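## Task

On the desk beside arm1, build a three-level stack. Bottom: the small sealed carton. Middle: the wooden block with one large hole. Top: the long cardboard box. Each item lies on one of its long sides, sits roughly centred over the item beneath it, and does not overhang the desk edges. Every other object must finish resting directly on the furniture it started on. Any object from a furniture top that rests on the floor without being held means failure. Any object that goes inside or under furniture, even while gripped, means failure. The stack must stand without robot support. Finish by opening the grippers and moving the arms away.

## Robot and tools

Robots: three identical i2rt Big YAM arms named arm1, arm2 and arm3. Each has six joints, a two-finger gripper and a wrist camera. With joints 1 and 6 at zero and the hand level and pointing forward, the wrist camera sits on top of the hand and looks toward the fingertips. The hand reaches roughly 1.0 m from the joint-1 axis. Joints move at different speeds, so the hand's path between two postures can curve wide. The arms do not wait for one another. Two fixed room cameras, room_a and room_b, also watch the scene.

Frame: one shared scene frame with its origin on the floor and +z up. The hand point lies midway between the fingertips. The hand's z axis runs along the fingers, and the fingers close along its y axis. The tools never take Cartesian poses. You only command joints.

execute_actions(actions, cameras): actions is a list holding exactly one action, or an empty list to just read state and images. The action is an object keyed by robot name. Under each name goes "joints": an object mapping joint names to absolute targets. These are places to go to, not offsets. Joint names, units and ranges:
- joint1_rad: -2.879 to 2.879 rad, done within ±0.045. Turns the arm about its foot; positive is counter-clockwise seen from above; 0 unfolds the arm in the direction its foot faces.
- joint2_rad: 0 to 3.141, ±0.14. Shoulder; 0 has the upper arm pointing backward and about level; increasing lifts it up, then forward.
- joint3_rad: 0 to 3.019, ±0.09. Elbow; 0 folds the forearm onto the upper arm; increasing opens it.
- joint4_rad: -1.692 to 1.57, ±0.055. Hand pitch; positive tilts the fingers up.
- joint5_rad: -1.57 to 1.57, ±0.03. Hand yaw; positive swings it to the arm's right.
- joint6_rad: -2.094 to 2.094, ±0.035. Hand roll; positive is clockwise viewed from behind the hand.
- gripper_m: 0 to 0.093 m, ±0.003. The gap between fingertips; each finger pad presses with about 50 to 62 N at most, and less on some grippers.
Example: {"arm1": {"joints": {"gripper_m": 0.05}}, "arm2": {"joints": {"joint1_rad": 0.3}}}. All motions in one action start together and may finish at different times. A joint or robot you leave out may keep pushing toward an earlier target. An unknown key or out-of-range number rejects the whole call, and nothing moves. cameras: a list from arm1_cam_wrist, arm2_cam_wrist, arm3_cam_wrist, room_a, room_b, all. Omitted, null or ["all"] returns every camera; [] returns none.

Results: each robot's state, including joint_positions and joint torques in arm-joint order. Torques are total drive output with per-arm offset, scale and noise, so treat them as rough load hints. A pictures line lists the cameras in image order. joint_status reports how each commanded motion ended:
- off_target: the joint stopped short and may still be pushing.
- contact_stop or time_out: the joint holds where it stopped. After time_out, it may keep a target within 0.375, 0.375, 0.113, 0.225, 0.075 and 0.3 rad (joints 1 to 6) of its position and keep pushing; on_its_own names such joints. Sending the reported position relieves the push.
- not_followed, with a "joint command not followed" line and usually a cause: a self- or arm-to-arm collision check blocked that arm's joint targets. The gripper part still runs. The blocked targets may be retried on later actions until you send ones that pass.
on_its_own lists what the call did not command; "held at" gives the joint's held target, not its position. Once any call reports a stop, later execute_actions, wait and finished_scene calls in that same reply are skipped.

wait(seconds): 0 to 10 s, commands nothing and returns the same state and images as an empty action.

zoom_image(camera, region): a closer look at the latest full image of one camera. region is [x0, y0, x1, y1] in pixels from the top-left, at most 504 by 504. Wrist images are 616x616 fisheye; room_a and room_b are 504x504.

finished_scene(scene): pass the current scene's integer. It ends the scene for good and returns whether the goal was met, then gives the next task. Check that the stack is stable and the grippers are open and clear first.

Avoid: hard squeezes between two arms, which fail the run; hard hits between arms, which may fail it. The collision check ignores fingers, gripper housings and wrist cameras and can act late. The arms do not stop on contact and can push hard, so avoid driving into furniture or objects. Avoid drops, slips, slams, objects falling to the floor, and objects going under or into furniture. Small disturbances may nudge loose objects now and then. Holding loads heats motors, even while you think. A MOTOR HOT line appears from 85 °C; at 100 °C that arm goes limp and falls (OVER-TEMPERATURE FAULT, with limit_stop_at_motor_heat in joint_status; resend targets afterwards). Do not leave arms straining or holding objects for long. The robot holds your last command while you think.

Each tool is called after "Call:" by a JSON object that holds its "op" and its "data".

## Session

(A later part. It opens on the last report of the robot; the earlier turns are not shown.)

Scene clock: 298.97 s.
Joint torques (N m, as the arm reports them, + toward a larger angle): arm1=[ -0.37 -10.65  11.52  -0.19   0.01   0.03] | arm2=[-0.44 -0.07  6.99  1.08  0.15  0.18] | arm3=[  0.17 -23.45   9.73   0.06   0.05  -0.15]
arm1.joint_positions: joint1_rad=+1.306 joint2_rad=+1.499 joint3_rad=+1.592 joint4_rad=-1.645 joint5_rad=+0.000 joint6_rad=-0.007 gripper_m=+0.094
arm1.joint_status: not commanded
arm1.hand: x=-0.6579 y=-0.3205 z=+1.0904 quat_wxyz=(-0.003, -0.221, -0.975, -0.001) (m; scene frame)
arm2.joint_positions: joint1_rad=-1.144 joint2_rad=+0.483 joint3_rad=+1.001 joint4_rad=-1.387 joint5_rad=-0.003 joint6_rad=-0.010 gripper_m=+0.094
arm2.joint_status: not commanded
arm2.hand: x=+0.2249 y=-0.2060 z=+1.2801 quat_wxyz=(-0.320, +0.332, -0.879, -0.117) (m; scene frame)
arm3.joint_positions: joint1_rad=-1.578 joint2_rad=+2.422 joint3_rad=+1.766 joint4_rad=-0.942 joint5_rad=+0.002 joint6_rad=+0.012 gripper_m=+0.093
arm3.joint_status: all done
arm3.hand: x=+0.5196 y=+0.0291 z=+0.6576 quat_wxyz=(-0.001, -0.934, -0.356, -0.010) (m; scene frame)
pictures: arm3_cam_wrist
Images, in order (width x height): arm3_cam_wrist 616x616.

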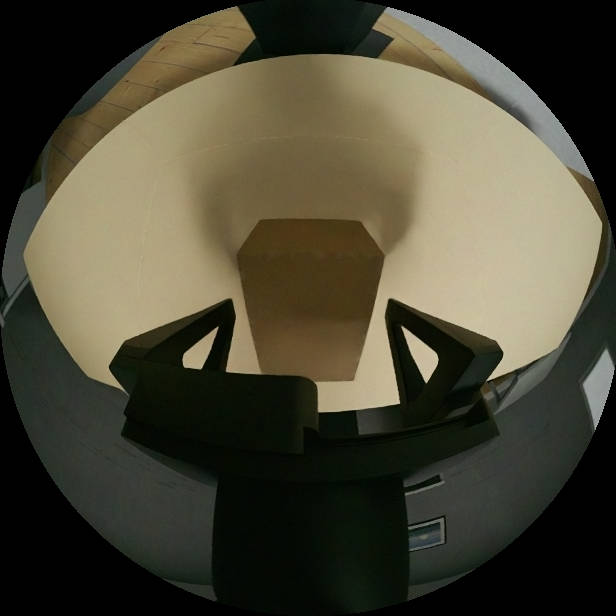

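Call:
{"op": "execute_actions", "data": {"actions": [{"arm3":{"joints":{"joint2_rad":0.7,"joint3_rad":1.5,"joint4_rad":-1.5}},"arm2":{"joints":{"joint1_rad":-1.175,"joint6_rad":-0.05}}}], "cameras": []}}

Call:
{"op": "execute_actions", "data": {"actions": [{"arm3":{"joints":{"joint1_rad":0.0}},"arm2":{"joints":{"joint2_rad":2.27,"joint3_rad":1.49,"joint4_rad":-0.77}}}], "cameras": ["arm2_cam_wrist","room_b"]}}

Scene clock: 313.80 s.
Joint torques (N m, as the arm reports them, + toward a larger angle): arm1=[ -0.39 -10.59  11.53  -0.19   0.01   0.02] | arm2=[-0.52  0.36  7.05  0.88  0.16 -0.02] | arm3=[-0.1   0.49  9.66  0.73  0.04 -0.15]
arm1.joint_positions: joint1_rad=+1.306 joint2_rad=+1.499 joint3_rad=+1.592 joint4_rad=-1.645 joint5_rad=+0.000 joint6_rad=-0.007 gripper_m=+0.094
arm1.joint_status: not commanded
arm1.hand: x=-0.6579 y=-0.3205 z=+1.0904 quat_wxyz=(-0.003, -0.221, -0.975, -0.001) (m; scene frame)
arm2.joint_positions: joint1_rad=-1.167 joint2_rad=+0.483 joint3_rad=+1.001 joint4_rad=-1.387 joint5_rad=-0.003 joint6_rad=-0.039 gripper_m=+0.094
arm2.joint_status: all done
arm2.hand: x=+0.2280 y=-0.2097 z=+1.2801 quat_wxyz=(-0.323, +0.335, -0.878, -0.109) (m; scene frame)
arm3.joint_positions: joint1_rad=-1.578 joint2_rad=+0.692 joint3_rad=+1.493 joint4_rad=-1.491 joint5_rad=+0.002 joint6_rad=+0.012 gripper_m=+0.093
arm3.joint_status: all done
arm3.hand: x=+0.8284 y=+0.3210 z=+1.3454 quat_wxyz=(-0.162, -0.844, -0.319, +0.399) (m; scene frame)
pictures: none
No camera images: the call's "cameras" was empty. Leave "cameras" out to get every camera's image.

Scene clock: 315.77 s.
Joint torques (N m, as the arm reports them, + toward a larger angle): arm1=[ -0.37 -10.63  11.52  -0.19   0.01   0.03] | arm2=[ -0.93 -17.27   5.87   0.56   0.11  -0.07] | arm3=[ 0.9   0.55  9.6   0.74  0.14 -0.14]
arm1.joint_positions: joint1_rad=+1.306 joint2_rad=+1.499 joint3_rad=+1.592 joint4_rad=-1.645 joint5_rad=+0.000 joint6_rad=-0.007 gripper_m=+0.094
arm1.joint_status: not commanded
arm1.hand: x=-0.6579 y=-0.3205 z=+1.0904 quat_wxyz=(-0.003, -0.221, -0.975, -0.001) (m; scene frame)
arm2.joint_positions: joint1_rad=-1.167 joint2_rad=+2.278 joint3_rad=+1.479 joint4_rad=-0.776 joint5_rad=-0.003 joint6_rad=-0.040 gripper_m=+0.094
arm2.joint_status: all done
arm2.hand: x=+0.5178 y=+0.0262 z=+0.7652 quat_wxyz=(+0.005, +0.355, -0.935, +0.001) (m; scene frame)
arm3.joint_positions: joint1_rad=-0.011 joint2_rad=+0.692 joint3_rad=+1.493 joint4_rad=-1.491 joint5_rad=-0.001 joint6_rad=+0.011 gripper_m=+0.093
arm3.joint_status: all done
arm3.hand: x=+1.1516 y=+0.3050 z=+1.3456 quat_wxyz=(-0.393, -0.368, -0.824, +0.176) (m; scene frame)
pictures: arm2_cam_wrist, room_b
Images, in order (width x height): arm2_cam_wrist 616x616, room_b 504x504.

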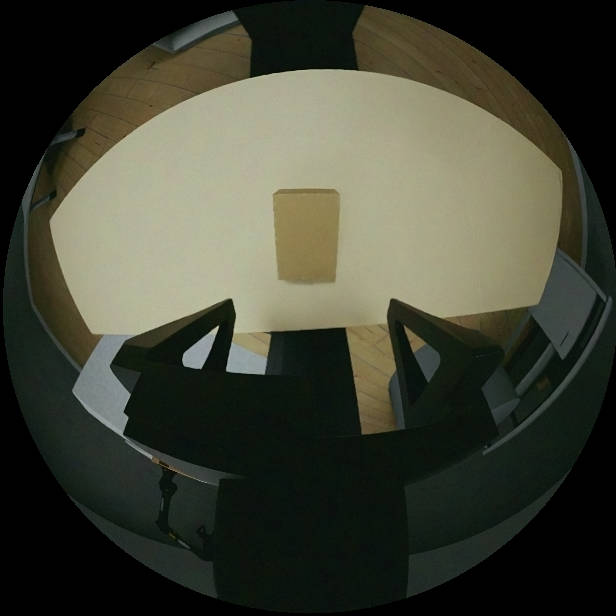

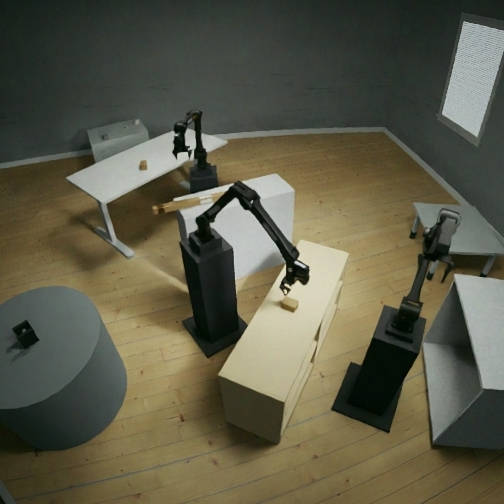

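Call:
{"op": "execute_actions", "data": {"actions": [{"arm2":{"joints":{"joint2_rad":2.5,"joint3_rad":1.57,"joint4_rad":-0.615}}}], "cameras": ["arm2_cam_wrist"]}}

Scene clock: 323.40 s.
Joint torques (N m, as the arm reports them, + toward a larger angle): arm1=[ -0.35 -10.66  11.53  -0.19   0.01   0.02] | arm2=[ -0.61 -20.32   5.18   0.74   0.13  -0.04] | arm3=[ 0.9   0.53  9.61  0.73  0.15 -0.14]
arm1.joint_positions: joint1_rad=+1.306 joint2_rad=+1.499 joint3_rad=+1.592 joint4_rad=-1.645 joint5_rad=+0.000 joint6_rad=-0.007 gripper_m=+0.094
arm1.joint_status: not commanded
arm1.hand: x=-0.6579 y=-0.3205 z=+1.0904 quat_wxyz=(-0.003, -0.221, -0.975, -0.001) (m; scene frame)
arm2.joint_positions: joint1_rad=-1.167 joint2_rad=+2.531 joint3_rad=+1.552 joint4_rad=-0.627 joint5_rad=-0.003 joint6_rad=-0.040 gripper_m=+0.094
arm2.joint_status: all done
arm2.hand: x=+0.5101 y=+0.0195 z=+0.6398 quat_wxyz=(+0.019, +0.355, -0.935, +0.006) (m; scene frame)
arm3.joint_positions: joint1_rad=-0.011 joint2_rad=+0.692 joint3_rad=+1.493 joint4_rad=-1.491 joint5_rad=-0.001 joint6_rad=+0.011 gripper_m=+0.093
arm3.joint_status: not commanded
arm3.hand: x=+1.1516 y=+0.3050 z=+1.3456 quat_wxyz=(-0.393, -0.368, -0.824, +0.176) (m; scene frame)
pictures: arm2_cam_wrist
Images, in order (width x height): arm2_cam_wrist 616x616.

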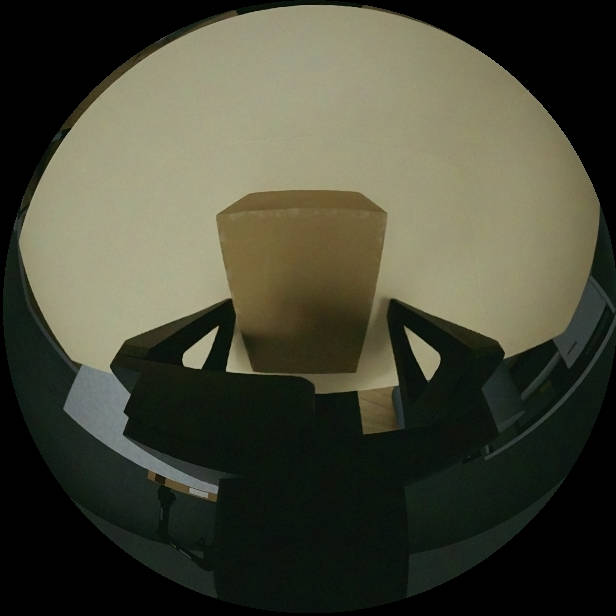

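Call:
{"op": "execute_actions", "data": {"actions": [{"arm2":{"joints":{"joint4_rad":-0.58,"gripper_m":0.04}}}], "cameras": ["arm2_cam_wrist"]}}

Scene clock: 330.33 s.
Joint torques (N m, as the arm reports them, + toward a larger angle): arm1=[ -0.34 -10.66  11.52  -0.19   0.01   0.03] | arm2=[ -0.84 -19.76   5.35   1.13   0.12  -0.05] | arm3=[ 0.87  0.52  9.6   0.73  0.14 -0.14]
arm1.joint_positions: joint1_rad=+1.306 joint2_rad=+1.499 joint3_rad=+1.592 joint4_rad=-1.645 joint5_rad=+0.000 joint6_rad=-0.007 gripper_m=+0.094
arm1.joint_status: not commanded
arm1.hand: x=-0.6579 y=-0.3205 z=+1.0904 quat_wxyz=(-0.003, -0.221, -0.975, -0.001) (m; scene frame)
arm2.joint_positions: joint1_rad=-1.167 joint2_rad=+2.531 joint3_rad=+1.552 joint4_rad=-0.599 joint5_rad=-0.003 joint6_rad=-0.040 gripper_m=+0.059
arm2.joint_status: gripper_m off_target (ended at +0.059, target +0.040); the others done
arm2.hand: x=+0.5155 y=+0.0237 z=+0.6396 quat_wxyz=(+0.006, +0.356, -0.935, +0.002) (m; scene frame)
arm3.joint_positions: joint1_rad=-0.011 joint2_rad=+0.692 joint3_rad=+1.493 joint4_rad=-1.491 joint5_rad=-0.001 joint6_rad=+0.011 gripper_m=+0.093
arm3.joint_status: not commanded
arm3.hand: x=+1.1516 y=+0.3050 z=+1.3456 quat_wxyz=(-0.393, -0.368, -0.824, +0.176) (m; scene frame)
pictures: arm2_cam_wrist
Images, in order (width x height): arm2_cam_wrist 616x616.

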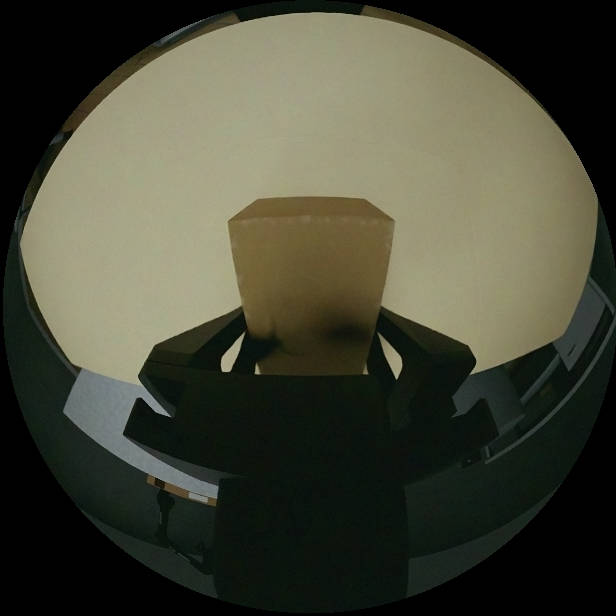

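Call:
{"op": "execute_actions", "data": {"actions": [{"arm2":{"joints":{"joint1_rad":0.2,"joint2_rad":1.3,"joint3_rad":1.05,"joint4_rad":-1.3,"gripper_m":0.04}},"arm1":{"joints":{"joint1_rad":1.458,"joint2_rad":1.82,"joint3_rad":1.56,"joint4_rad":-1.29,"joint6_rad":1.26}}}], "cameras": ["arm1_cam_wrist","arm2_cam_wrist","room_a"]}}

Scene clock: 371.57 s.
Joint torques (N m, as the arm reports them, + toward a larger angle): arm1=[ -0.49 -15.86  11.85   0.91   0.11   0.05] | arm2=[-0.28 -9.34  6.62 -0.22  0.04  0.01] | arm3=[ 0.92  0.53  9.6   0.73  0.15 -0.14]
arm1.joint_positions: joint1_rad=+1.466 joint2_rad=+1.828 joint3_rad=+1.542 joint4_rad=-1.305 joint5_rad=+0.000 joint6_rad=+1.251 gripper_m=+0.094
arm1.joint_status: all done
arm1.hand: x=-0.5394 y=-0.2806 z=+0.9126 quat_wxyz=(+0.015, -0.697, -0.717, +0.005) (m; scene frame)
arm2.joint_positions: joint1_rad=+0.201 joint2_rad=+1.307 joint3_rad=+1.054 joint4_rad=-1.288 joint5_rad=+0.000 joint6_rad=-0.042 gripper_m=+0.059
arm2.joint_status: gripper_m off_target (ended at +0.059, target +0.040); the others done
arm2.hand: x=-0.1036 y=-0.0192 z=+1.0844 quat_wxyz=(-0.005, +0.867, -0.499, -0.012) (m; scene frame)
arm3.joint_positions: joint1_rad=-0.011 joint2_rad=+0.692 joint3_rad=+1.493 joint4_rad=-1.491 joint5_rad=-0.001 joint6_rad=+0.011 gripper_m=+0.093
arm3.joint_status: not commanded
arm3.hand: x=+1.1516 y=+0.3050 z=+1.3456 quat_wxyz=(-0.393, -0.368, -0.824, +0.176) (m; scene frame)
pictures: arm1_cam_wrist, arm2_cam_wrist, room_a
Images, in order (width x height): arm1_cam_wrist 616x616, arm2_cam_wrist 616x616, room_a 504x504.

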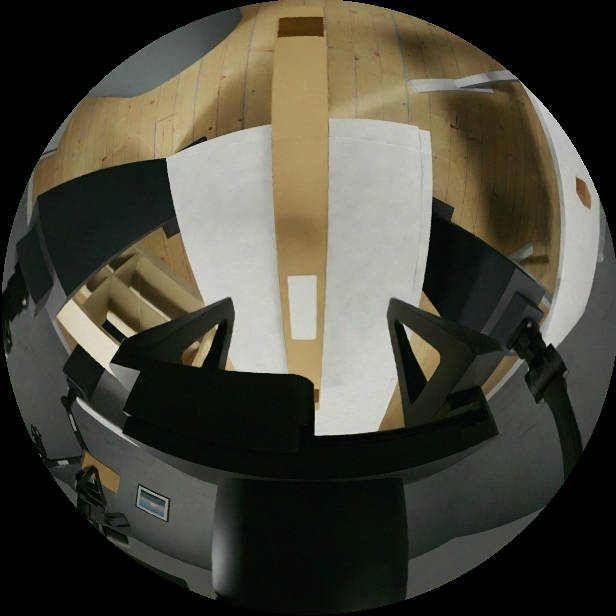

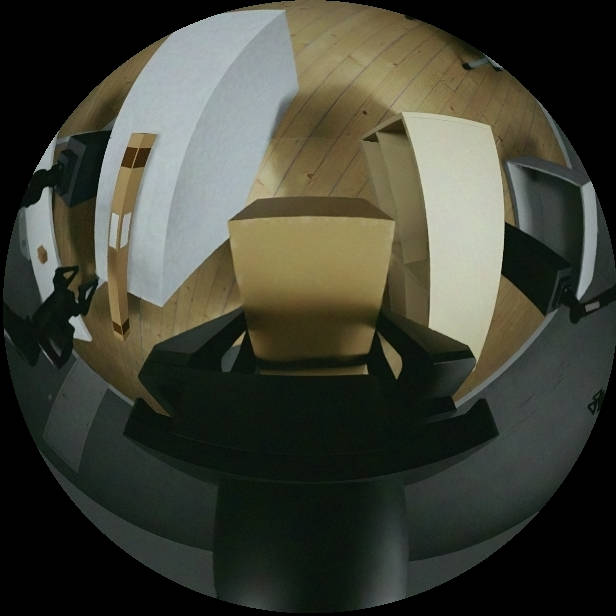

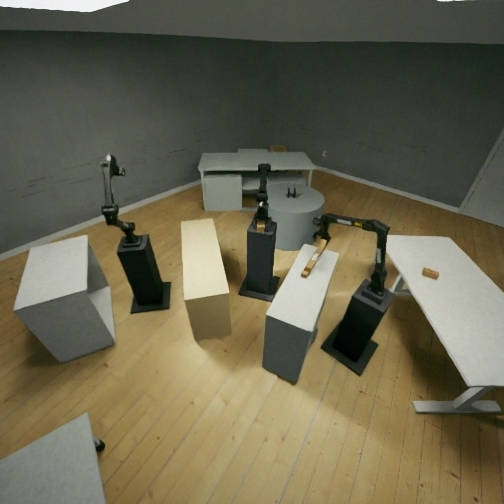

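Call:
{"op": "execute_actions", "data": {"actions": [{"arm1":{"joints":{"joint2_rad":1.975,"joint3_rad":1.395,"joint4_rad":-0.955}}}], "cameras": ["arm1_cam_wrist"]}}

Scene clock: 391.00 s.
Joint torques (N m, as the arm reports them, + toward a larger angle): arm1=[ -0.46 -16.31  10.31   0.97   0.13   0.04] | arm2=[-0.75 -8.95  6.64 -0.1   0.03  0.  ] | arm3=[ 0.91  0.54  9.6   0.73  0.15 -0.14]
arm1.joint_positions: joint1_rad=+1.466 joint2_rad=+1.981 joint3_rad=+1.380 joint4_rad=-0.970 joint5_rad=+0.000 joint6_rad=+1.252 gripper_m=+0.094
arm1.joint_status: all done
arm1.hand: x=-0.5368 y=-0.2810 z=+0.7752 quat_wxyz=(+0.007, -0.698, -0.716, +0.001) (m; scene frame)
arm2.joint_positions: joint1_rad=+0.201 joint2_rad=+1.307 joint3_rad=+1.054 joint4_rad=-1.288 joint5_rad=+0.000 joint6_rad=-0.042 gripper_m=+0.059
arm2.joint_status: not commanded
arm2.hand: x=-0.1036 y=-0.0192 z=+1.0844 quat_wxyz=(-0.005, +0.867, -0.499, -0.012) (m; scene frame)
arm3.joint_positions: joint1_rad=-0.011 joint2_rad=+0.692 joint3_rad=+1.493 joint4_rad=-1.491 joint5_rad=-0.001 joint6_rad=+0.011 gripper_m=+0.093
arm3.joint_status: not commanded
arm3.hand: x=+1.1516 y=+0.3050 z=+1.3456 quat_wxyz=(-0.393, -0.368, -0.824, +0.176) (m; scene frame)
pictures: arm1_cam_wrist
Images, in order (width x height): arm1_cam_wrist 616x616.

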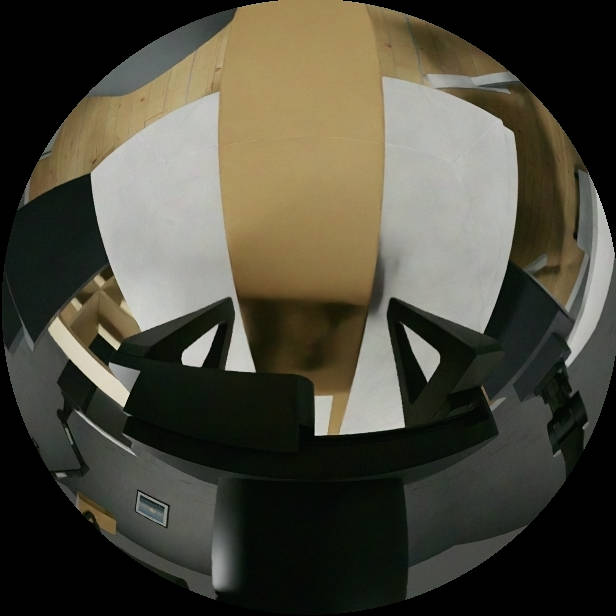

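Call:
{"op": "execute_actions", "data": {"actions": [{"arm1":{"joints":{"gripper_m":0.03}}}], "cameras": []}}

Scene clock: 399.73 s.
Joint torques (N m, as the arm reports them, + toward a larger angle): arm1=[ -0.47 -16.41  10.34   0.95   0.13   0.03] | arm2=[ 0.03 -9.24  6.83 -0.16  0.03 -0.02] | arm3=[ 0.89  0.53  9.61  0.72  0.15 -0.14]
arm1.joint_positions: joint1_rad=+1.466 joint2_rad=+1.981 joint3_rad=+1.380 joint4_rad=-0.970 joint5_rad=+0.000 joint6_rad=+1.253 gripper_m=+0.049
arm1.joint_status: gripper_m off_target (ended at +0.049, target +0.030)
arm1.hand: x=-0.5368 y=-0.2810 z=+0.7752 quat_wxyz=(+0.007, -0.698, -0.716, +0.001) (m; scene frame)
arm2.joint_positions: joint1_rad=+0.201 joint2_rad=+1.307 joint3_rad=+1.054 joint4_rad=-1.288 joint5_rad=+0.000 joint6_rad=-0.042 gripper_m=+0.059
arm2.joint_status: not commanded
arm2.hand: x=-0.1036 y=-0.0192 z=+1.0844 quat_wxyz=(-0.005, +0.867, -0.499, -0.012) (m; scene frame)
arm3.joint_positions: joint1_rad=-0.011 joint2_rad=+0.692 joint3_rad=+1.493 joint4_rad=-1.491 joint5_rad=-0.001 joint6_rad=+0.011 gripper_m=+0.093
arm3.joint_status: not commanded
arm3.hand: x=+1.1516 y=+0.3050 z=+1.3456 quat_wxyz=(-0.393, -0.368, -0.824, +0.176) (m; scene frame)
pictures: none
No camera images: the call's "cameras" was empty. Leave "cameras" out to get every camera's image.

Call:
{"op": "execute_actions", "data": {"actions": [{"arm1":{"joints":{"joint1_rad":-0.986,"joint2_rad":1.7,"joint3_rad":1.52,"joint4_rad":-1.37,"joint6_rad":1.406,"gripper_m":0.03}},"arm2":{"joints":{"joint1_rad":1.056,"gripper_m":0.04}}}], "cameras": ["arm1_cam_wrist","room_a"]}}

Scene clock: 430.10 s.
Joint torques (N m, as the arm reports them, + toward a larger angle): arm1=[  0.52 -13.79  10.91  -0.21   0.08   0.03] | arm2=[-0.27 -9.36  6.84 -0.09 -0.01 -0.02] | arm3=[ 0.93  0.51  9.61  0.73  0.15 -0.14]
arm1.joint_positions: joint1_rad=-0.995 joint2_rad=+1.705 joint3_rad=+1.518 joint4_rad=-1.356 joint5_rad=+0.001 joint6_rad=+1.398 gripper_m=+0.049
arm1.joint_status: gripper_m off_target (ended at +0.049, target +0.030); the others done
arm1.hand: x=-1.5445 y=-0.3203 z=+0.9765 quat_wxyz=(-0.009, -0.875, +0.484, +0.016) (m; scene frame)
arm2.joint_positions: joint1_rad=+1.056 joint2_rad=+1.307 joint3_rad=+1.054 joint4_rad=-1.288 joint5_rad=+0.000 joint6_rad=-0.042 gripper_m=+0.059
arm2.joint_status: gripper_m off_target (ended at +0.059, target +0.040); the others done
arm2.hand: x=-0.2896 y=-0.2589 z=+1.0861 quat_wxyz=(+0.001, +0.995, -0.095, -0.016) (m; scene frame)
arm3.joint_positions: joint1_rad=-0.011 joint2_rad=+0.692 joint3_rad=+1.493 joint4_rad=-1.491 joint5_rad=-0.001 joint6_rad=+0.011 gripper_m=+0.093
arm3.joint_status: not commanded
arm3.hand: x=+1.1516 y=+0.3050 z=+1.3456 quat_wxyz=(-0.393, -0.368, -0.824, +0.176) (m; scene frame)
pictures: arm1_cam_wrist, room_a
Images, in order (width x height): arm1_cam_wrist 616x616, room_a 504x504.

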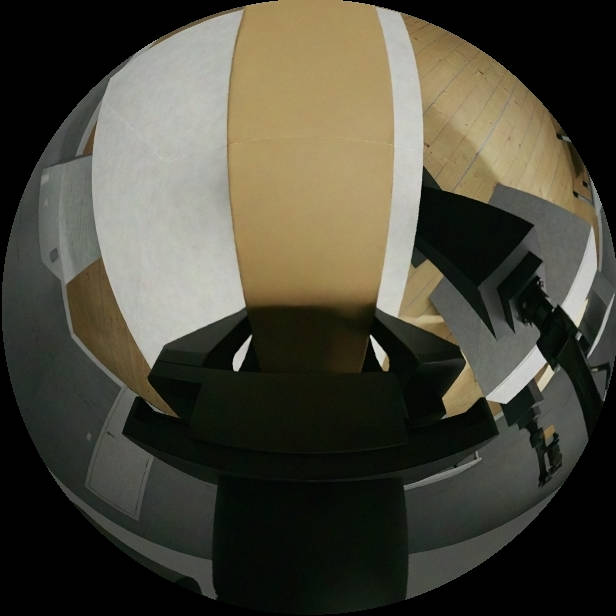

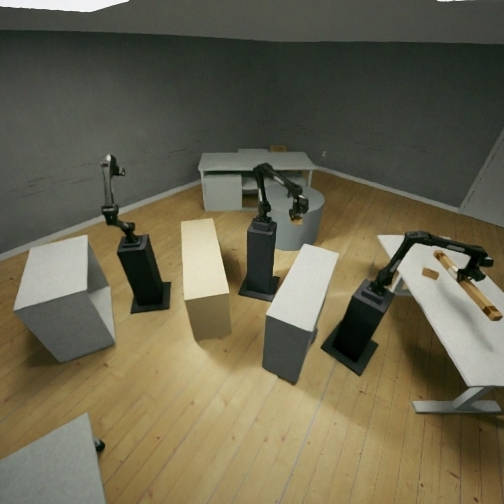

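Call:
{"op": "execute_actions", "data": {"actions": [{"arm1":{"joints":{"joint2_rad":2.3,"joint3_rad":2.07,"joint4_rad":-1.29,"gripper_m":0.03}},"arm2":{"joints":{"joint2_rad":2.275,"joint3_rad":1.67,"joint4_rad":-0.91,"joint6_rad":0.0,"gripper_m":0.04}}}], "cameras": ["arm1_cam_wrist","arm2_cam_wrist","room_a"]}}

Scene clock: 445.37 s.
Joint torques (N m, as the arm reports them, + toward a larger angle): arm1=[  0.47 -22.09  14.44   0.62   0.08   0.03] | arm2=[  0.34 -20.08   8.79   0.59   0.01   0.21] | arm3=[ 0.91  0.56  9.61  0.73  0.15 -0.14]
arm1.joint_positions: joint1_rad=-0.995 joint2_rad=+2.314 joint3_rad=+2.024 joint4_rad=-1.298 joint5_rad=+0.001 joint6_rad=+1.399 gripper_m=+0.049
arm1.joint_status: gripper_m off_target (ended at +0.049, target +0.030); the others done
arm1.hand: x=-1.7018 y=-0.3824 z=+0.8063 quat_wxyz=(+0.008, -0.875, +0.484, +0.002) (m; scene frame)
arm2.joint_positions: joint1_rad=+1.056 joint2_rad=+2.306 joint3_rad=+1.626 joint4_rad=-0.917 joint5_rad=+0.000 joint6_rad=-0.010 gripper_m=+0.059
arm2.joint_status: gripper_m off_target (ended at +0.059, target +0.040); the others done
arm2.hand: x=-0.5343 y=-0.2030 z=+0.7937 quat_wxyz=(+0.004, +0.994, -0.110, +0.012) (m; scene frame)
arm3.joint_positions: joint1_rad=-0.011 joint2_rad=+0.692 joint3_rad=+1.493 joint4_rad=-1.491 joint5_rad=-0.001 joint6_rad=+0.011 gripper_m=+0.093
arm3.joint_status: not commanded
arm3.hand: x=+1.1516 y=+0.3050 z=+1.3456 quat_wxyz=(-0.393, -0.368, -0.824, +0.176) (m; scene frame)
pictures: arm1_cam_wrist, arm2_cam_wrist, room_a
Images, in order (width x height): arm1_cam_wrist 616x616, arm2_cam_wrist 616x616, room_a 504x504.

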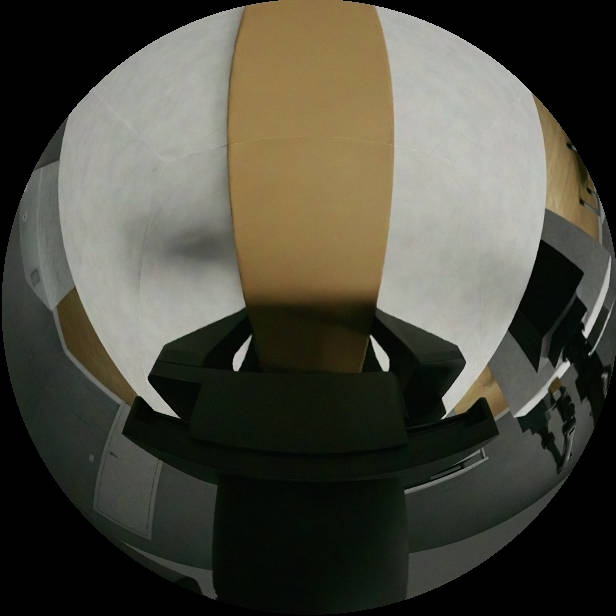

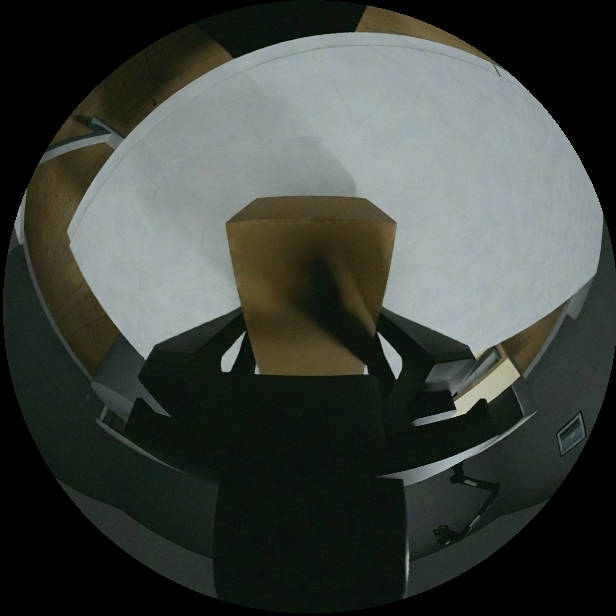

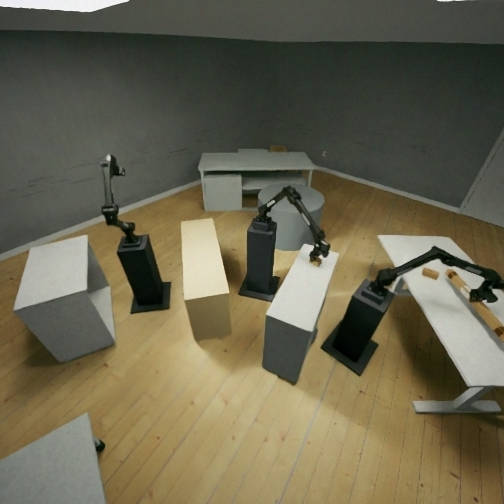

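Call:
{"op": "execute_actions", "data": {"actions": [{"arm1":{"joints":{"joint2_rad":2.4,"joint4_rad":-1.185,"gripper_m":0.03}},"arm2":{"joints":{"joint2_rad":2.36,"joint4_rad":-0.83,"gripper_m":0.04}}}], "cameras": ["arm1_cam_wrist","arm2_cam_wrist","room_a"]}}

Scene clock: 458.50 s.
Joint torques (N m, as the arm reports them, + toward a larger angle): arm1=[  0.48 -20.6   13.54   1.05   0.08   0.03] | arm2=[  0.14 -15.49   8.71   1.78   0.04   0.17] | arm3=[ 0.91  0.54  9.6   0.73  0.15 -0.14]
arm1.joint_positions: joint1_rad=-0.995 joint2_rad=+2.388 joint3_rad=+2.032 joint4_rad=-1.200 joint5_rad=+0.001 joint6_rad=+1.399 gripper_m=+0.049
arm1.joint_status: gripper_m off_target (ended at +0.049, target +0.030); the others done
arm1.hand: x=-1.7171 y=-0.3880 z=+0.7588 quat_wxyz=(-0.004, -0.875, +0.484, +0.011) (m; scene frame)
arm2.joint_positions: joint1_rad=+1.056 joint2_rad=+2.313 joint3_rad=+1.628 joint4_rad=-0.864 joint5_rad=+0.000 joint6_rad=-0.010 gripper_m=+0.059
arm2.joint_status: gripper_m off_target (ended at +0.059, target +0.040); the others done
arm2.hand: x=-0.5466 y=-0.2002 z=+0.7903 quat_wxyz=(+0.002, +0.994, -0.110, -0.012) (m; scene frame)
arm3.joint_positions: joint1_rad=-0.011 joint2_rad=+0.692 joint3_rad=+1.493 joint4_rad=-1.491 joint5_rad=-0.001 joint6_rad=+0.011 gripper_m=+0.093
arm3.joint_status: not commanded
arm3.hand: x=+1.1516 y=+0.3050 z=+1.3456 quat_wxyz=(-0.393, -0.368, -0.824, +0.176) (m; scene frame)
pictures: arm1_cam_wrist, arm2_cam_wrist, room_a
Images, in order (width x height): arm1_cam_wrist 616x616, arm2_cam_wrist 616x616, room_a 504x504.

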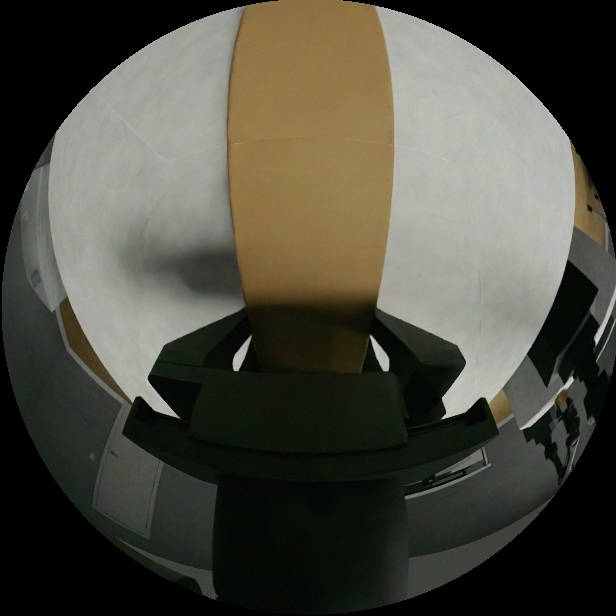

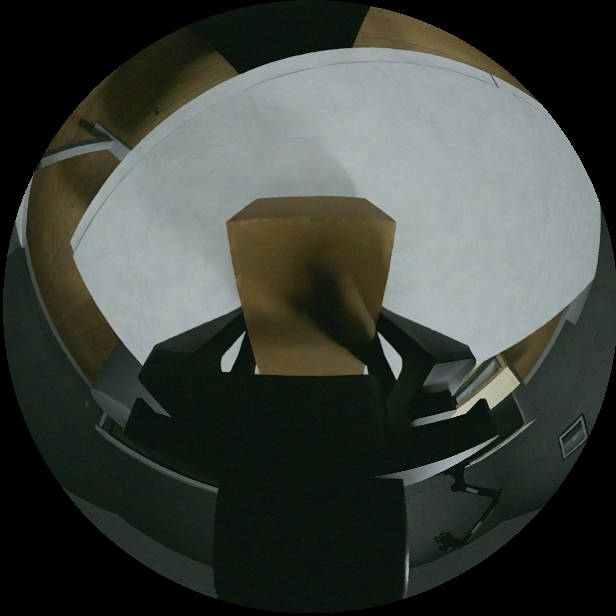

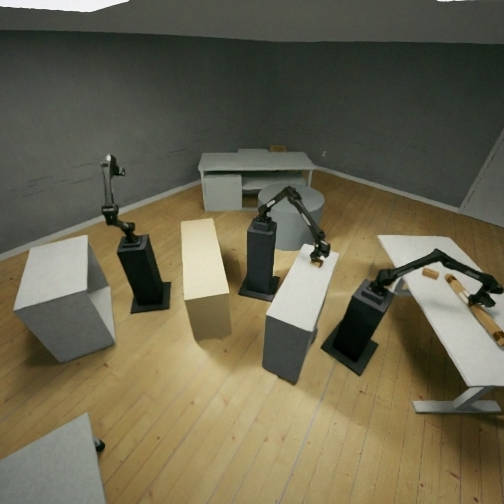

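Call:
{"op": "execute_actions", "data": {"actions": [{"arm1":{"joints":{"joint2_rad":2.445,"joint4_rad":-1.17,"gripper_m":0.03}},"arm2":{"joints":{"joint2_rad":2.313,"joint4_rad":-0.875,"gripper_m":0.093}}}], "cameras": ["arm1_cam_wrist","arm2_cam_wrist"]}}

Scene clock: 472.37 s.
Joint torques (N m, as the arm reports them, + toward a larger angle): arm1=[  0.44 -20.09  13.41   1.     0.31   0.02] | arm2=[ -0.3  -18.47   8.52  -0.15   0.03   0.19] | arm3=[ 0.93  0.52  9.6   0.73  0.15 -0.14]
arm1.joint_positions: joint1_rad=-0.995 joint2_rad=+2.421 joint3_rad=+2.032 joint4_rad=-1.185 joint5_rad=-0.004 joint6_rad=+1.401 gripper_m=+0.049
arm1.joint_status: gripper_m off_target (ended at +0.049, target +0.030); the others done
arm1.hand: x=-1.7150 y=-0.3879 z=+0.7369 quat_wxyz=(+0.001, -0.875, +0.485, +0.004) (m; scene frame)
arm2.joint_positions: joint1_rad=+1.056 joint2_rad=+2.313 joint3_rad=+1.629 joint4_rad=-0.865 joint5_rad=+0.000 joint6_rad=-0.010 gripper_m=+0.093
arm2.joint_status: all done
arm2.hand: x=-0.5467 y=-0.2001 z=+0.7903 quat_wxyz=(+0.002, +0.994, -0.110, -0.012) (m; scene frame)
arm3.joint_positions: joint1_rad=-0.011 joint2_rad=+0.692 joint3_rad=+1.493 joint4_rad=-1.491 joint5_rad=-0.001 joint6_rad=+0.011 gripper_m=+0.093
arm3.joint_status: not commanded
arm3.hand: x=+1.1516 y=+0.3050 z=+1.3456 quat_wxyz=(-0.393, -0.368, -0.824, +0.176) (m; scene frame)
pictures: arm1_cam_wrist, arm2_cam_wrist
Images, in order (width x height): arm1_cam_wrist 616x616, arm2_cam_wrist 616x616.

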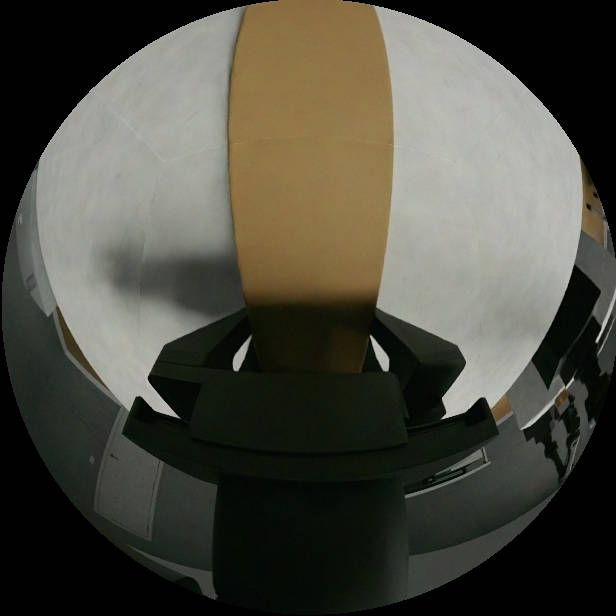

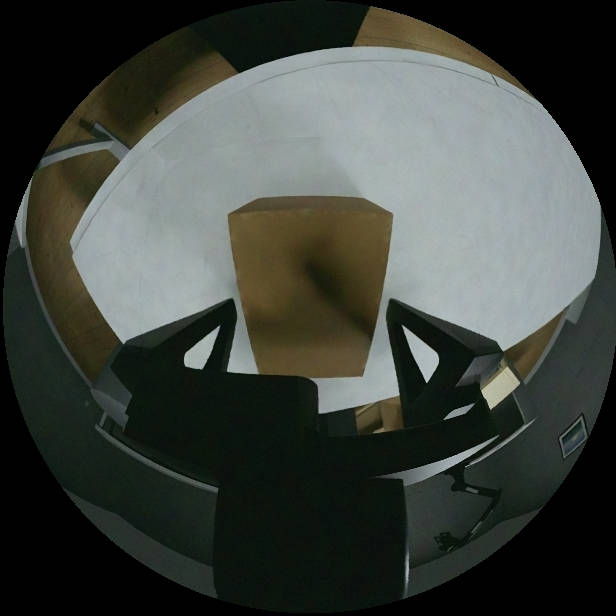

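Call:
{"op": "execute_actions", "data": {"actions": [{"arm1":{"joints":{"joint2_rad":2.421,"gripper_m":0.093}},"arm2":{"joints":{"joint2_rad":0.7,"joint3_rad":1.4,"joint4_rad":-1.5}}}], "cameras": ["arm1_cam_wrist","arm2_cam_wrist"]}}

Scene clock: 481.90 s.
Joint torques (N m, as the arm reports them, + toward a larger angle): arm1=[  0.44 -21.69  13.42   0.98   0.26   0.01] | arm2=[ 0.   -0.32  6.83  1.17  0.01  0.17] | arm3=[ 0.91  0.55  9.61  0.73  0.15 -0.14]
arm1.joint_positions: joint1_rad=-0.995 joint2_rad=+2.421 joint3_rad=+2.032 joint4_rad=-1.185 joint5_rad=-0.003 joint6_rad=+1.401 gripper_m=+0.093
arm1.joint_status: all done
arm1.hand: x=-1.7151 y=-0.3877 z=+0.7369 quat_wxyz=(+0.001, -0.874, +0.485, +0.004) (m; scene frame)
arm2.joint_positions: joint1_rad=+1.056 joint2_rad=+0.693 joint3_rad=+1.394 joint4_rad=-1.488 joint5_rad=+0.000 joint6_rad=-0.010 gripper_m=+0.093
arm2.joint_status: all done
arm2.hand: x=-0.1659 y=-0.2862 z=+1.4104 quat_wxyz=(-0.043, +0.918, -0.103, -0.380) (m; scene frame)
arm3.joint_positions: joint1_rad=-0.011 joint2_rad=+0.692 joint3_rad=+1.493 joint4_rad=-1.491 joint5_rad=-0.001 joint6_rad=+0.011 gripper_m=+0.093
arm3.joint_status: not commanded
arm3.hand: x=+1.1516 y=+0.3050 z=+1.3456 quat_wxyz=(-0.393, -0.368, -0.824, +0.176) (m; scene frame)
pictures: arm1_cam_wrist, arm2_cam_wrist
Images, in order (width x height): arm1_cam_wrist 616x616, arm2_cam_wrist 616x616.

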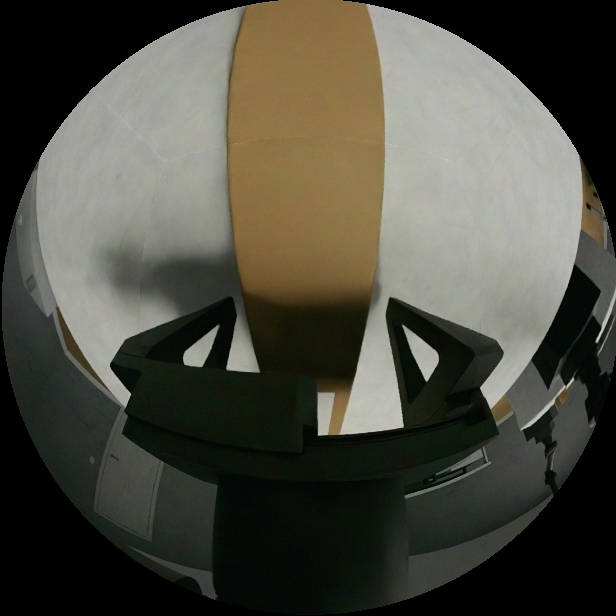

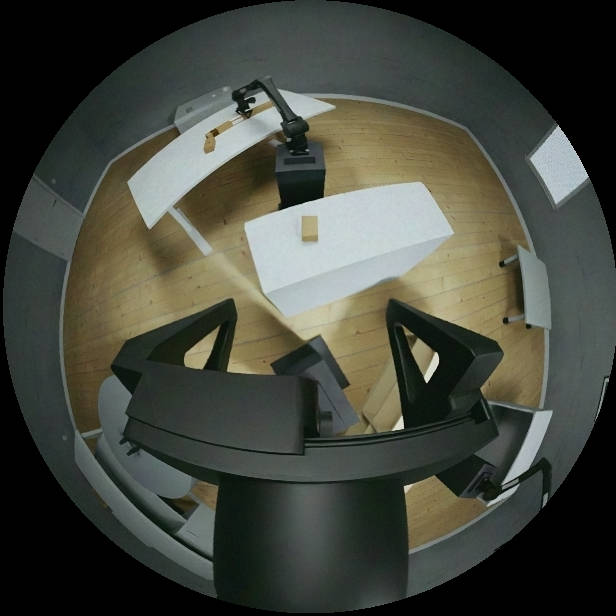

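Call:
{"op": "execute_actions", "data": {"actions": [{"arm1":{"joints":{"joint1_rad":1.605,"joint2_rad":1.78,"joint6_rad":0.07}},"arm2":{"joints":{"joint1_rad":-0.4}}}], "cameras": []}}

Call:
{"op": "execute_actions", "data": {"actions": [{"arm1":{"joints":{"joint2_rad":1.79,"joint3_rad":1.375,"joint4_rad":-1.13}}}], "cameras": ["arm1_cam_wrist","room_a"]}}

Scene clock: 507.27 s.
Joint torques (N m, as the arm reports them, + toward a larger angle): arm1=[ -0.59 -16.61  11.59   1.41   0.12  -0.09] | arm2=[-0.69 -0.52  6.75  1.11  0.05  0.15] | arm3=[ 0.9   0.57  9.6   0.73  0.15 -0.14]
arm1.joint_positions: joint1_rad=+1.615 joint2_rad=+1.788 joint3_rad=+2.070 joint4_rad=-1.165 joint5_rad=-0.003 joint6_rad=+0.078 gripper_m=+0.093
arm1.joint_status: all done
arm1.hand: x=-0.3731 y=-0.2246 z=+1.1871 quat_wxyz=(-0.332, -0.105, -0.938, +0.007) (m; scene frame)
arm2.joint_positions: joint1_rad=-0.394 joint2_rad=+0.693 joint3_rad=+1.394 joint4_rad=-1.488 joint5_rad=+0.000 joint6_rad=-0.009 gripper_m=+0.093
arm2.joint_status: all done
arm2.hand: x=+0.0939 y=-0.1035 z=+1.4089 quat_wxyz=(-0.283, +0.620, -0.687, -0.252) (m; scene frame)
arm3.joint_positions: joint1_rad=-0.011 joint2_rad=+0.692 joint3_rad=+1.493 joint4_rad=-1.491 joint5_rad=-0.001 joint6_rad=+0.011 gripper_m=+0.093
arm3.joint_status: not commanded
arm3.hand: x=+1.1516 y=+0.3050 z=+1.3456 quat_wxyz=(-0.393, -0.368, -0.824, +0.176) (m; scene frame)
pictures: none
No camera images: the call's "cameras" was empty. Leave "cameras" out to get every camera's image.

Scene clock: 508.60 s.
Joint torques (N m, as the arm reports them, + toward a larger angle): arm1=[ -0.59 -13.99  10.27   0.79   0.13  -0.09] | arm2=[-0.89 -0.12  6.85  1.1   0.02  0.19] | arm3=[ 0.9   0.53  9.6   0.73  0.15 -0.14]
arm1.joint_positions: joint1_rad=+1.615 joint2_rad=+1.784 joint3_rad=+1.372 joint4_rad=-1.138 joint5_rad=-0.003 joint6_rad=+0.078 gripper_m=+0.093
arm1.joint_status: all done
arm1.hand: x=-0.5442 y=-0.1977 z=+0.8747 quat_wxyz=(-0.004, -0.110, -0.994, -0.005) (m; scene frame)
arm2.joint_positions: joint1_rad=-0.394 joint2_rad=+0.693 joint3_rad=+1.394 joint4_rad=-1.488 joint5_rad=+0.000 joint6_rad=-0.009 gripper_m=+0.093
arm2.joint_status: not commanded
arm2.hand: x=+0.0939 y=-0.1035 z=+1.4089 quat_wxyz=(-0.283, +0.620, -0.687, -0.252) (m; scene frame)
arm3.joint_positions: joint1_rad=-0.011 joint2_rad=+0.692 joint3_rad=+1.493 joint4_rad=-1.491 joint5_rad=-0.001 joint6_rad=+0.011 gripper_m=+0.093
arm3.joint_status: not commanded
arm3.hand: x=+1.1516 y=+0.3050 z=+1.3456 quat_wxyz=(-0.393, -0.368, -0.824, +0.176) (m; scene frame)
pictures: arm1_cam_wrist, room_a
Images, in order (width x height): arm1_cam_wrist 616x616, room_a 504x504.

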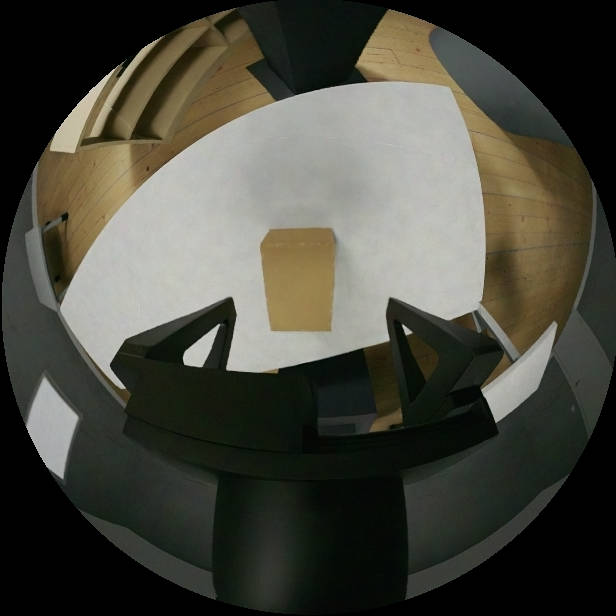

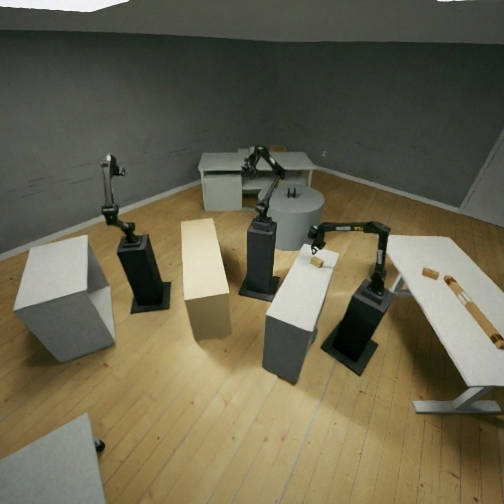

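Call:
{"op": "execute_actions", "data": {"actions": [{"arm1":{"joints":{"joint1_rad":1.645,"joint2_rad":1.85,"joint3_rad":1.205,"joint4_rad":-0.91,"joint6_rad":0.11}}}], "cameras": ["arm1_cam_wrist"]}}

Scene clock: 522.70 s.
Joint torques (N m, as the arm reports them, + toward a larger angle): arm1=[  0.57 -13.6    9.6    1.04   0.12   0.05] | arm2=[-0.69 -0.1   6.85  1.19  0.02  0.17] | arm3=[ 0.9   0.55  9.61  0.73  0.15 -0.14]
arm1.joint_positions: joint1_rad=+1.640 joint2_rad=+1.848 joint3_rad=+1.195 joint4_rad=-0.925 joint5_rad=-0.002 joint6_rad=+0.101 gripper_m=+0.093
arm1.joint_status: all done
arm1.hand: x=-0.5739 y=-0.1803 z=+0.7863 quat_wxyz=(+0.009, -0.109, -0.994, -0.005) (m; scene frame)
arm2.joint_positions: joint1_rad=-0.394 joint2_rad=+0.693 joint3_rad=+1.394 joint4_rad=-1.488 joint5_rad=+0.000 joint6_rad=-0.009 gripper_m=+0.093
arm2.joint_status: not commanded
arm2.hand: x=+0.0939 y=-0.1035 z=+1.4089 quat_wxyz=(-0.283, +0.620, -0.687, -0.252) (m; scene frame)
arm3.joint_positions: joint1_rad=-0.011 joint2_rad=+0.692 joint3_rad=+1.493 joint4_rad=-1.491 joint5_rad=-0.001 joint6_rad=+0.011 gripper_m=+0.093
arm3.joint_status: not commanded
arm3.hand: x=+1.1516 y=+0.3050 z=+1.3456 quat_wxyz=(-0.393, -0.368, -0.824, +0.176) (m; scene frame)
pictures: arm1_cam_wrist
Images, in order (width x height): arm1_cam_wrist 616x616.

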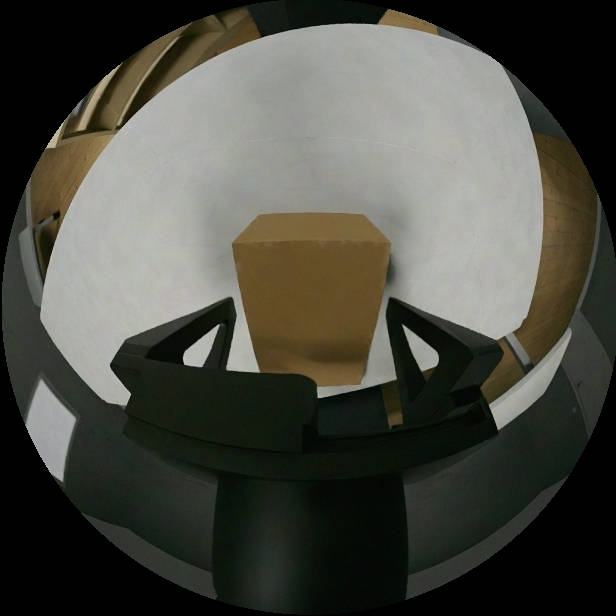

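Call:
{"op": "execute_actions", "data": {"actions": [{"arm1":{"joints":{"gripper_m":0.04}}}], "cameras": []}}

Call:
{"op": "execute_actions", "data": {"actions": [{"arm1":{"joints":{"joint1_rad":-0.905,"joint2_rad":1.65,"joint4_rad":-1.1,"joint6_rad":1.49,"gripper_m":0.04}}}], "cameras": []}}

Call:
{"op": "execute_actions", "data": {"actions": [{"arm1":{"joints":{"joint2_rad":1.895,"joint3_rad":1.21,"joint4_rad":-0.85,"gripper_m":0.04}}}], "cameras": ["arm1_cam_wrist","room_a"]}}

Scene clock: 540.57 s.
Joint torques (N m, as the arm reports them, + toward a larger angle): arm1=[  0.57 -13.63   9.64   1.02   0.09   0.04] | arm2=[-0.92 -0.19  6.78  1.04  0.    0.21] | arm3=[ 0.88  0.54  9.6   0.73  0.15 -0.14]
arm1.joint_positions: joint1_rad=+1.640 joint2_rad=+1.848 joint3_rad=+1.195 joint4_rad=-0.925 joint5_rad=-0.002 joint6_rad=+0.102 gripper_m=+0.059
arm1.joint_status: gripper_m off_target (ended at +0.059, target +0.040)
arm1.hand: x=-0.5739 y=-0.1804 z=+0.7863 quat_wxyz=(+0.009, -0.110, -0.994, -0.004) (m; scene frame)
arm2.joint_positions: joint1_rad=-0.394 joint2_rad=+0.693 joint3_rad=+1.394 joint4_rad=-1.488 joint5_rad=+0.000 joint6_rad=-0.009 gripper_m=+0.093
arm2.joint_status: not commanded
arm2.hand: x=+0.0939 y=-0.1035 z=+1.4089 quat_wxyz=(-0.283, +0.620, -0.687, -0.252) (m; scene frame)
arm3.joint_positions: joint1_rad=-0.011 joint2_rad=+0.692 joint3_rad=+1.493 joint4_rad=-1.491 joint5_rad=-0.001 joint6_rad=+0.011 gripper_m=+0.093
arm3.joint_status: not commanded
arm3.hand: x=+1.1516 y=+0.3050 z=+1.3456 quat_wxyz=(-0.393, -0.368, -0.824, +0.176) (m; scene frame)
pictures: none
No camera images: the call's "cameras" was empty. Leave "cameras" out to get every camera's image.

Scene clock: 542.87 s.
Joint torques (N m, as the arm reports them, + toward a larger angle): arm1=[  0.34 -11.21  10.82  -0.19   0.08   0.04] | arm2=[-0.75 -0.31  6.84  1.14  0.03  0.16] | arm3=[ 0.9   0.55  9.61  0.74  0.15 -0.14]
arm1.joint_positions: joint1_rad=-0.912 joint2_rad=+1.642 joint3_rad=+1.195 joint4_rad=-1.085 joint5_rad=+0.001 joint6_rad=+1.481 gripper_m=+0.059
arm1.joint_status: gripper_m off_target (ended at +0.059, target +0.040); the others done
arm1.hand: x=-1.4815 y=-0.3358 z=+0.8886 quat_wxyz=(-0.014, -0.875, +0.483, +0.018) (m; scene frame)
arm2.joint_positions: joint1_rad=-0.394 joint2_rad=+0.693 joint3_rad=+1.394 joint4_rad=-1.488 joint5_rad=+0.000 joint6_rad=-0.009 gripper_m=+0.093
arm2.joint_status: not commanded
arm2.hand: x=+0.0939 y=-0.1035 z=+1.4089 quat_wxyz=(-0.283, +0.620, -0.687, -0.252) (m; scene frame)
arm3.joint_positions: joint1_rad=-0.011 joint2_rad=+0.692 joint3_rad=+1.493 joint4_rad=-1.491 joint5_rad=-0.001 joint6_rad=+0.011 gripper_m=+0.093
arm3.joint_status: not commanded
arm3.hand: x=+1.1516 y=+0.3050 z=+1.3456 quat_wxyz=(-0.393, -0.368, -0.824, +0.176) (m; scene frame)
pictures: none
No camera images: the call's "cameras" was empty. Leave "cameras" out to get every camera's image.

Scene clock: 543.90 s.
Joint torques (N m, as the arm reports them, + toward a larger angle): arm1=[  0.34 -15.38   9.68   0.96   0.08   0.04] | arm2=[-1.27 -0.26  6.81  1.09  0.03  0.17] | arm3=[ 0.92  0.55  9.61  0.74  0.15 -0.14]
arm1.joint_positions: joint1_rad=-0.912 joint2_rad=+1.911 joint3_rad=+1.195 joint4_rad=-0.865 joint5_rad=+0.001 joint6_rad=+1.481 gripper_m=+0.059
arm1.joint_status: gripper_m off_target (ended at +0.059, target +0.040); the others done
arm1.hand: x=-1.5072 y=-0.3472 z=+0.7644 quat_wxyz=(+0.006, -0.875, +0.484, +0.004) (m; scene frame)
arm2.joint_positions: joint1_rad=-0.394 joint2_rad=+0.693 joint3_rad=+1.394 joint4_rad=-1.488 joint5_rad=+0.000 joint6_rad=-0.009 gripper_m=+0.093
arm2.joint_status: not commanded
arm2.hand: x=+0.0939 y=-0.1035 z=+1.4089 quat_wxyz=(-0.283, +0.620, -0.687, -0.252) (m; scene frame)
arm3.joint_positions: joint1_rad=-0.011 joint2_rad=+0.692 joint3_rad=+1.493 joint4_rad=-1.491 joint5_rad=-0.001 joint6_rad=+0.011 gripper_m=+0.093
arm3.joint_status: not commanded
arm3.hand: x=+1.1516 y=+0.3050 z=+1.3456 quat_wxyz=(-0.393, -0.368, -0.824, +0.176) (m; scene frame)
pictures: arm1_cam_wrist, room_a
Images, in order (width x height): arm1_cam_wrist 616x616, room_a 504x504.

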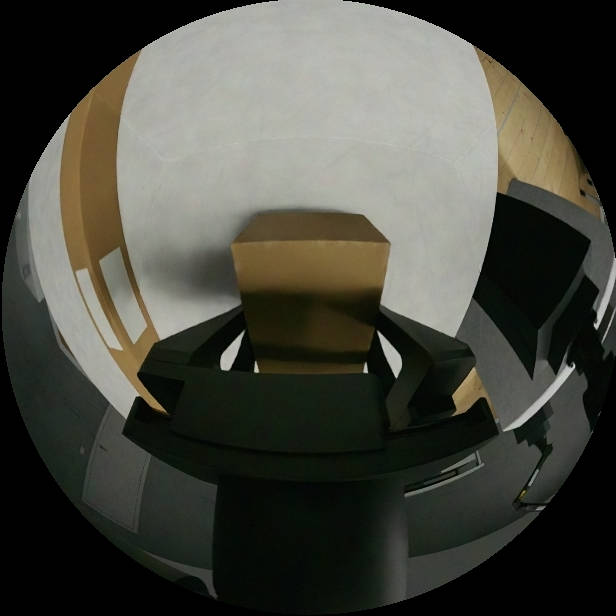

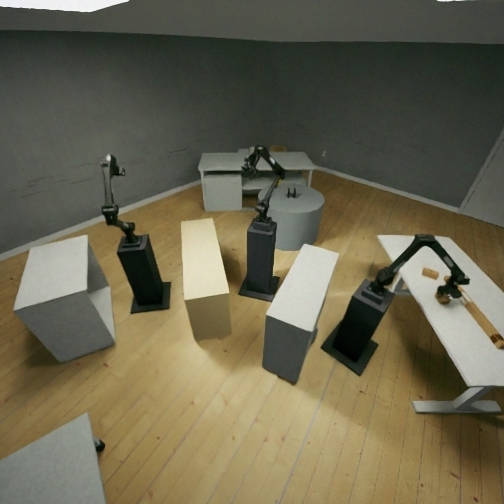

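Call:
{"op": "execute_actions", "data": {"actions": [{"arm1":{"joints":{"joint2_rad":1.965,"joint4_rad":-0.8,"gripper_m":0.04}}}], "cameras": []}}

Scene clock: 548.87 s.
Joint torques (N m, as the arm reports them, + toward a larger angle): arm1=[  0.35 -13.41   9.48   0.99   0.13   0.03] | arm2=[-0.99 -0.23  6.82  1.05  0.02  0.2 ] | arm3=[ 0.9   0.52  9.6   0.73  0.15 -0.14]
arm1.joint_positions: joint1_rad=-0.912 joint2_rad=+1.950 joint3_rad=+1.195 joint4_rad=-0.815 joint5_rad=+0.000 joint6_rad=+1.482 gripper_m=+0.059
arm1.joint_status: gripper_m off_target (ended at +0.059, target +0.040); the others done
arm1.hand: x=-1.5124 y=-0.3499 z=+0.7457 quat_wxyz=(+0.001, -0.875, +0.484, +0.007) (m; scene frame)
arm2.joint_positions: joint1_rad=-0.394 joint2_rad=+0.693 joint3_rad=+1.394 joint4_rad=-1.488 joint5_rad=+0.000 joint6_rad=-0.009 gripper_m=+0.093
arm2.joint_status: not commanded
arm2.hand: x=+0.0939 y=-0.1035 z=+1.4089 quat_wxyz=(-0.283, +0.620, -0.687, -0.252) (m; scene frame)
arm3.joint_positions: joint1_rad=-0.011 joint2_rad=+0.692 joint3_rad=+1.493 joint4_rad=-1.491 joint5_rad=-0.001 joint6_rad=+0.011 gripper_m=+0.093
arm3.joint_status: not commanded
arm3.hand: x=+1.1516 y=+0.3050 z=+1.3456 quat_wxyz=(-0.393, -0.368, -0.824, +0.176) (m; scene frame)
pictures: none
No camera images: the call's "cameras" was empty. Leave "cameras" out to get every camera's image.


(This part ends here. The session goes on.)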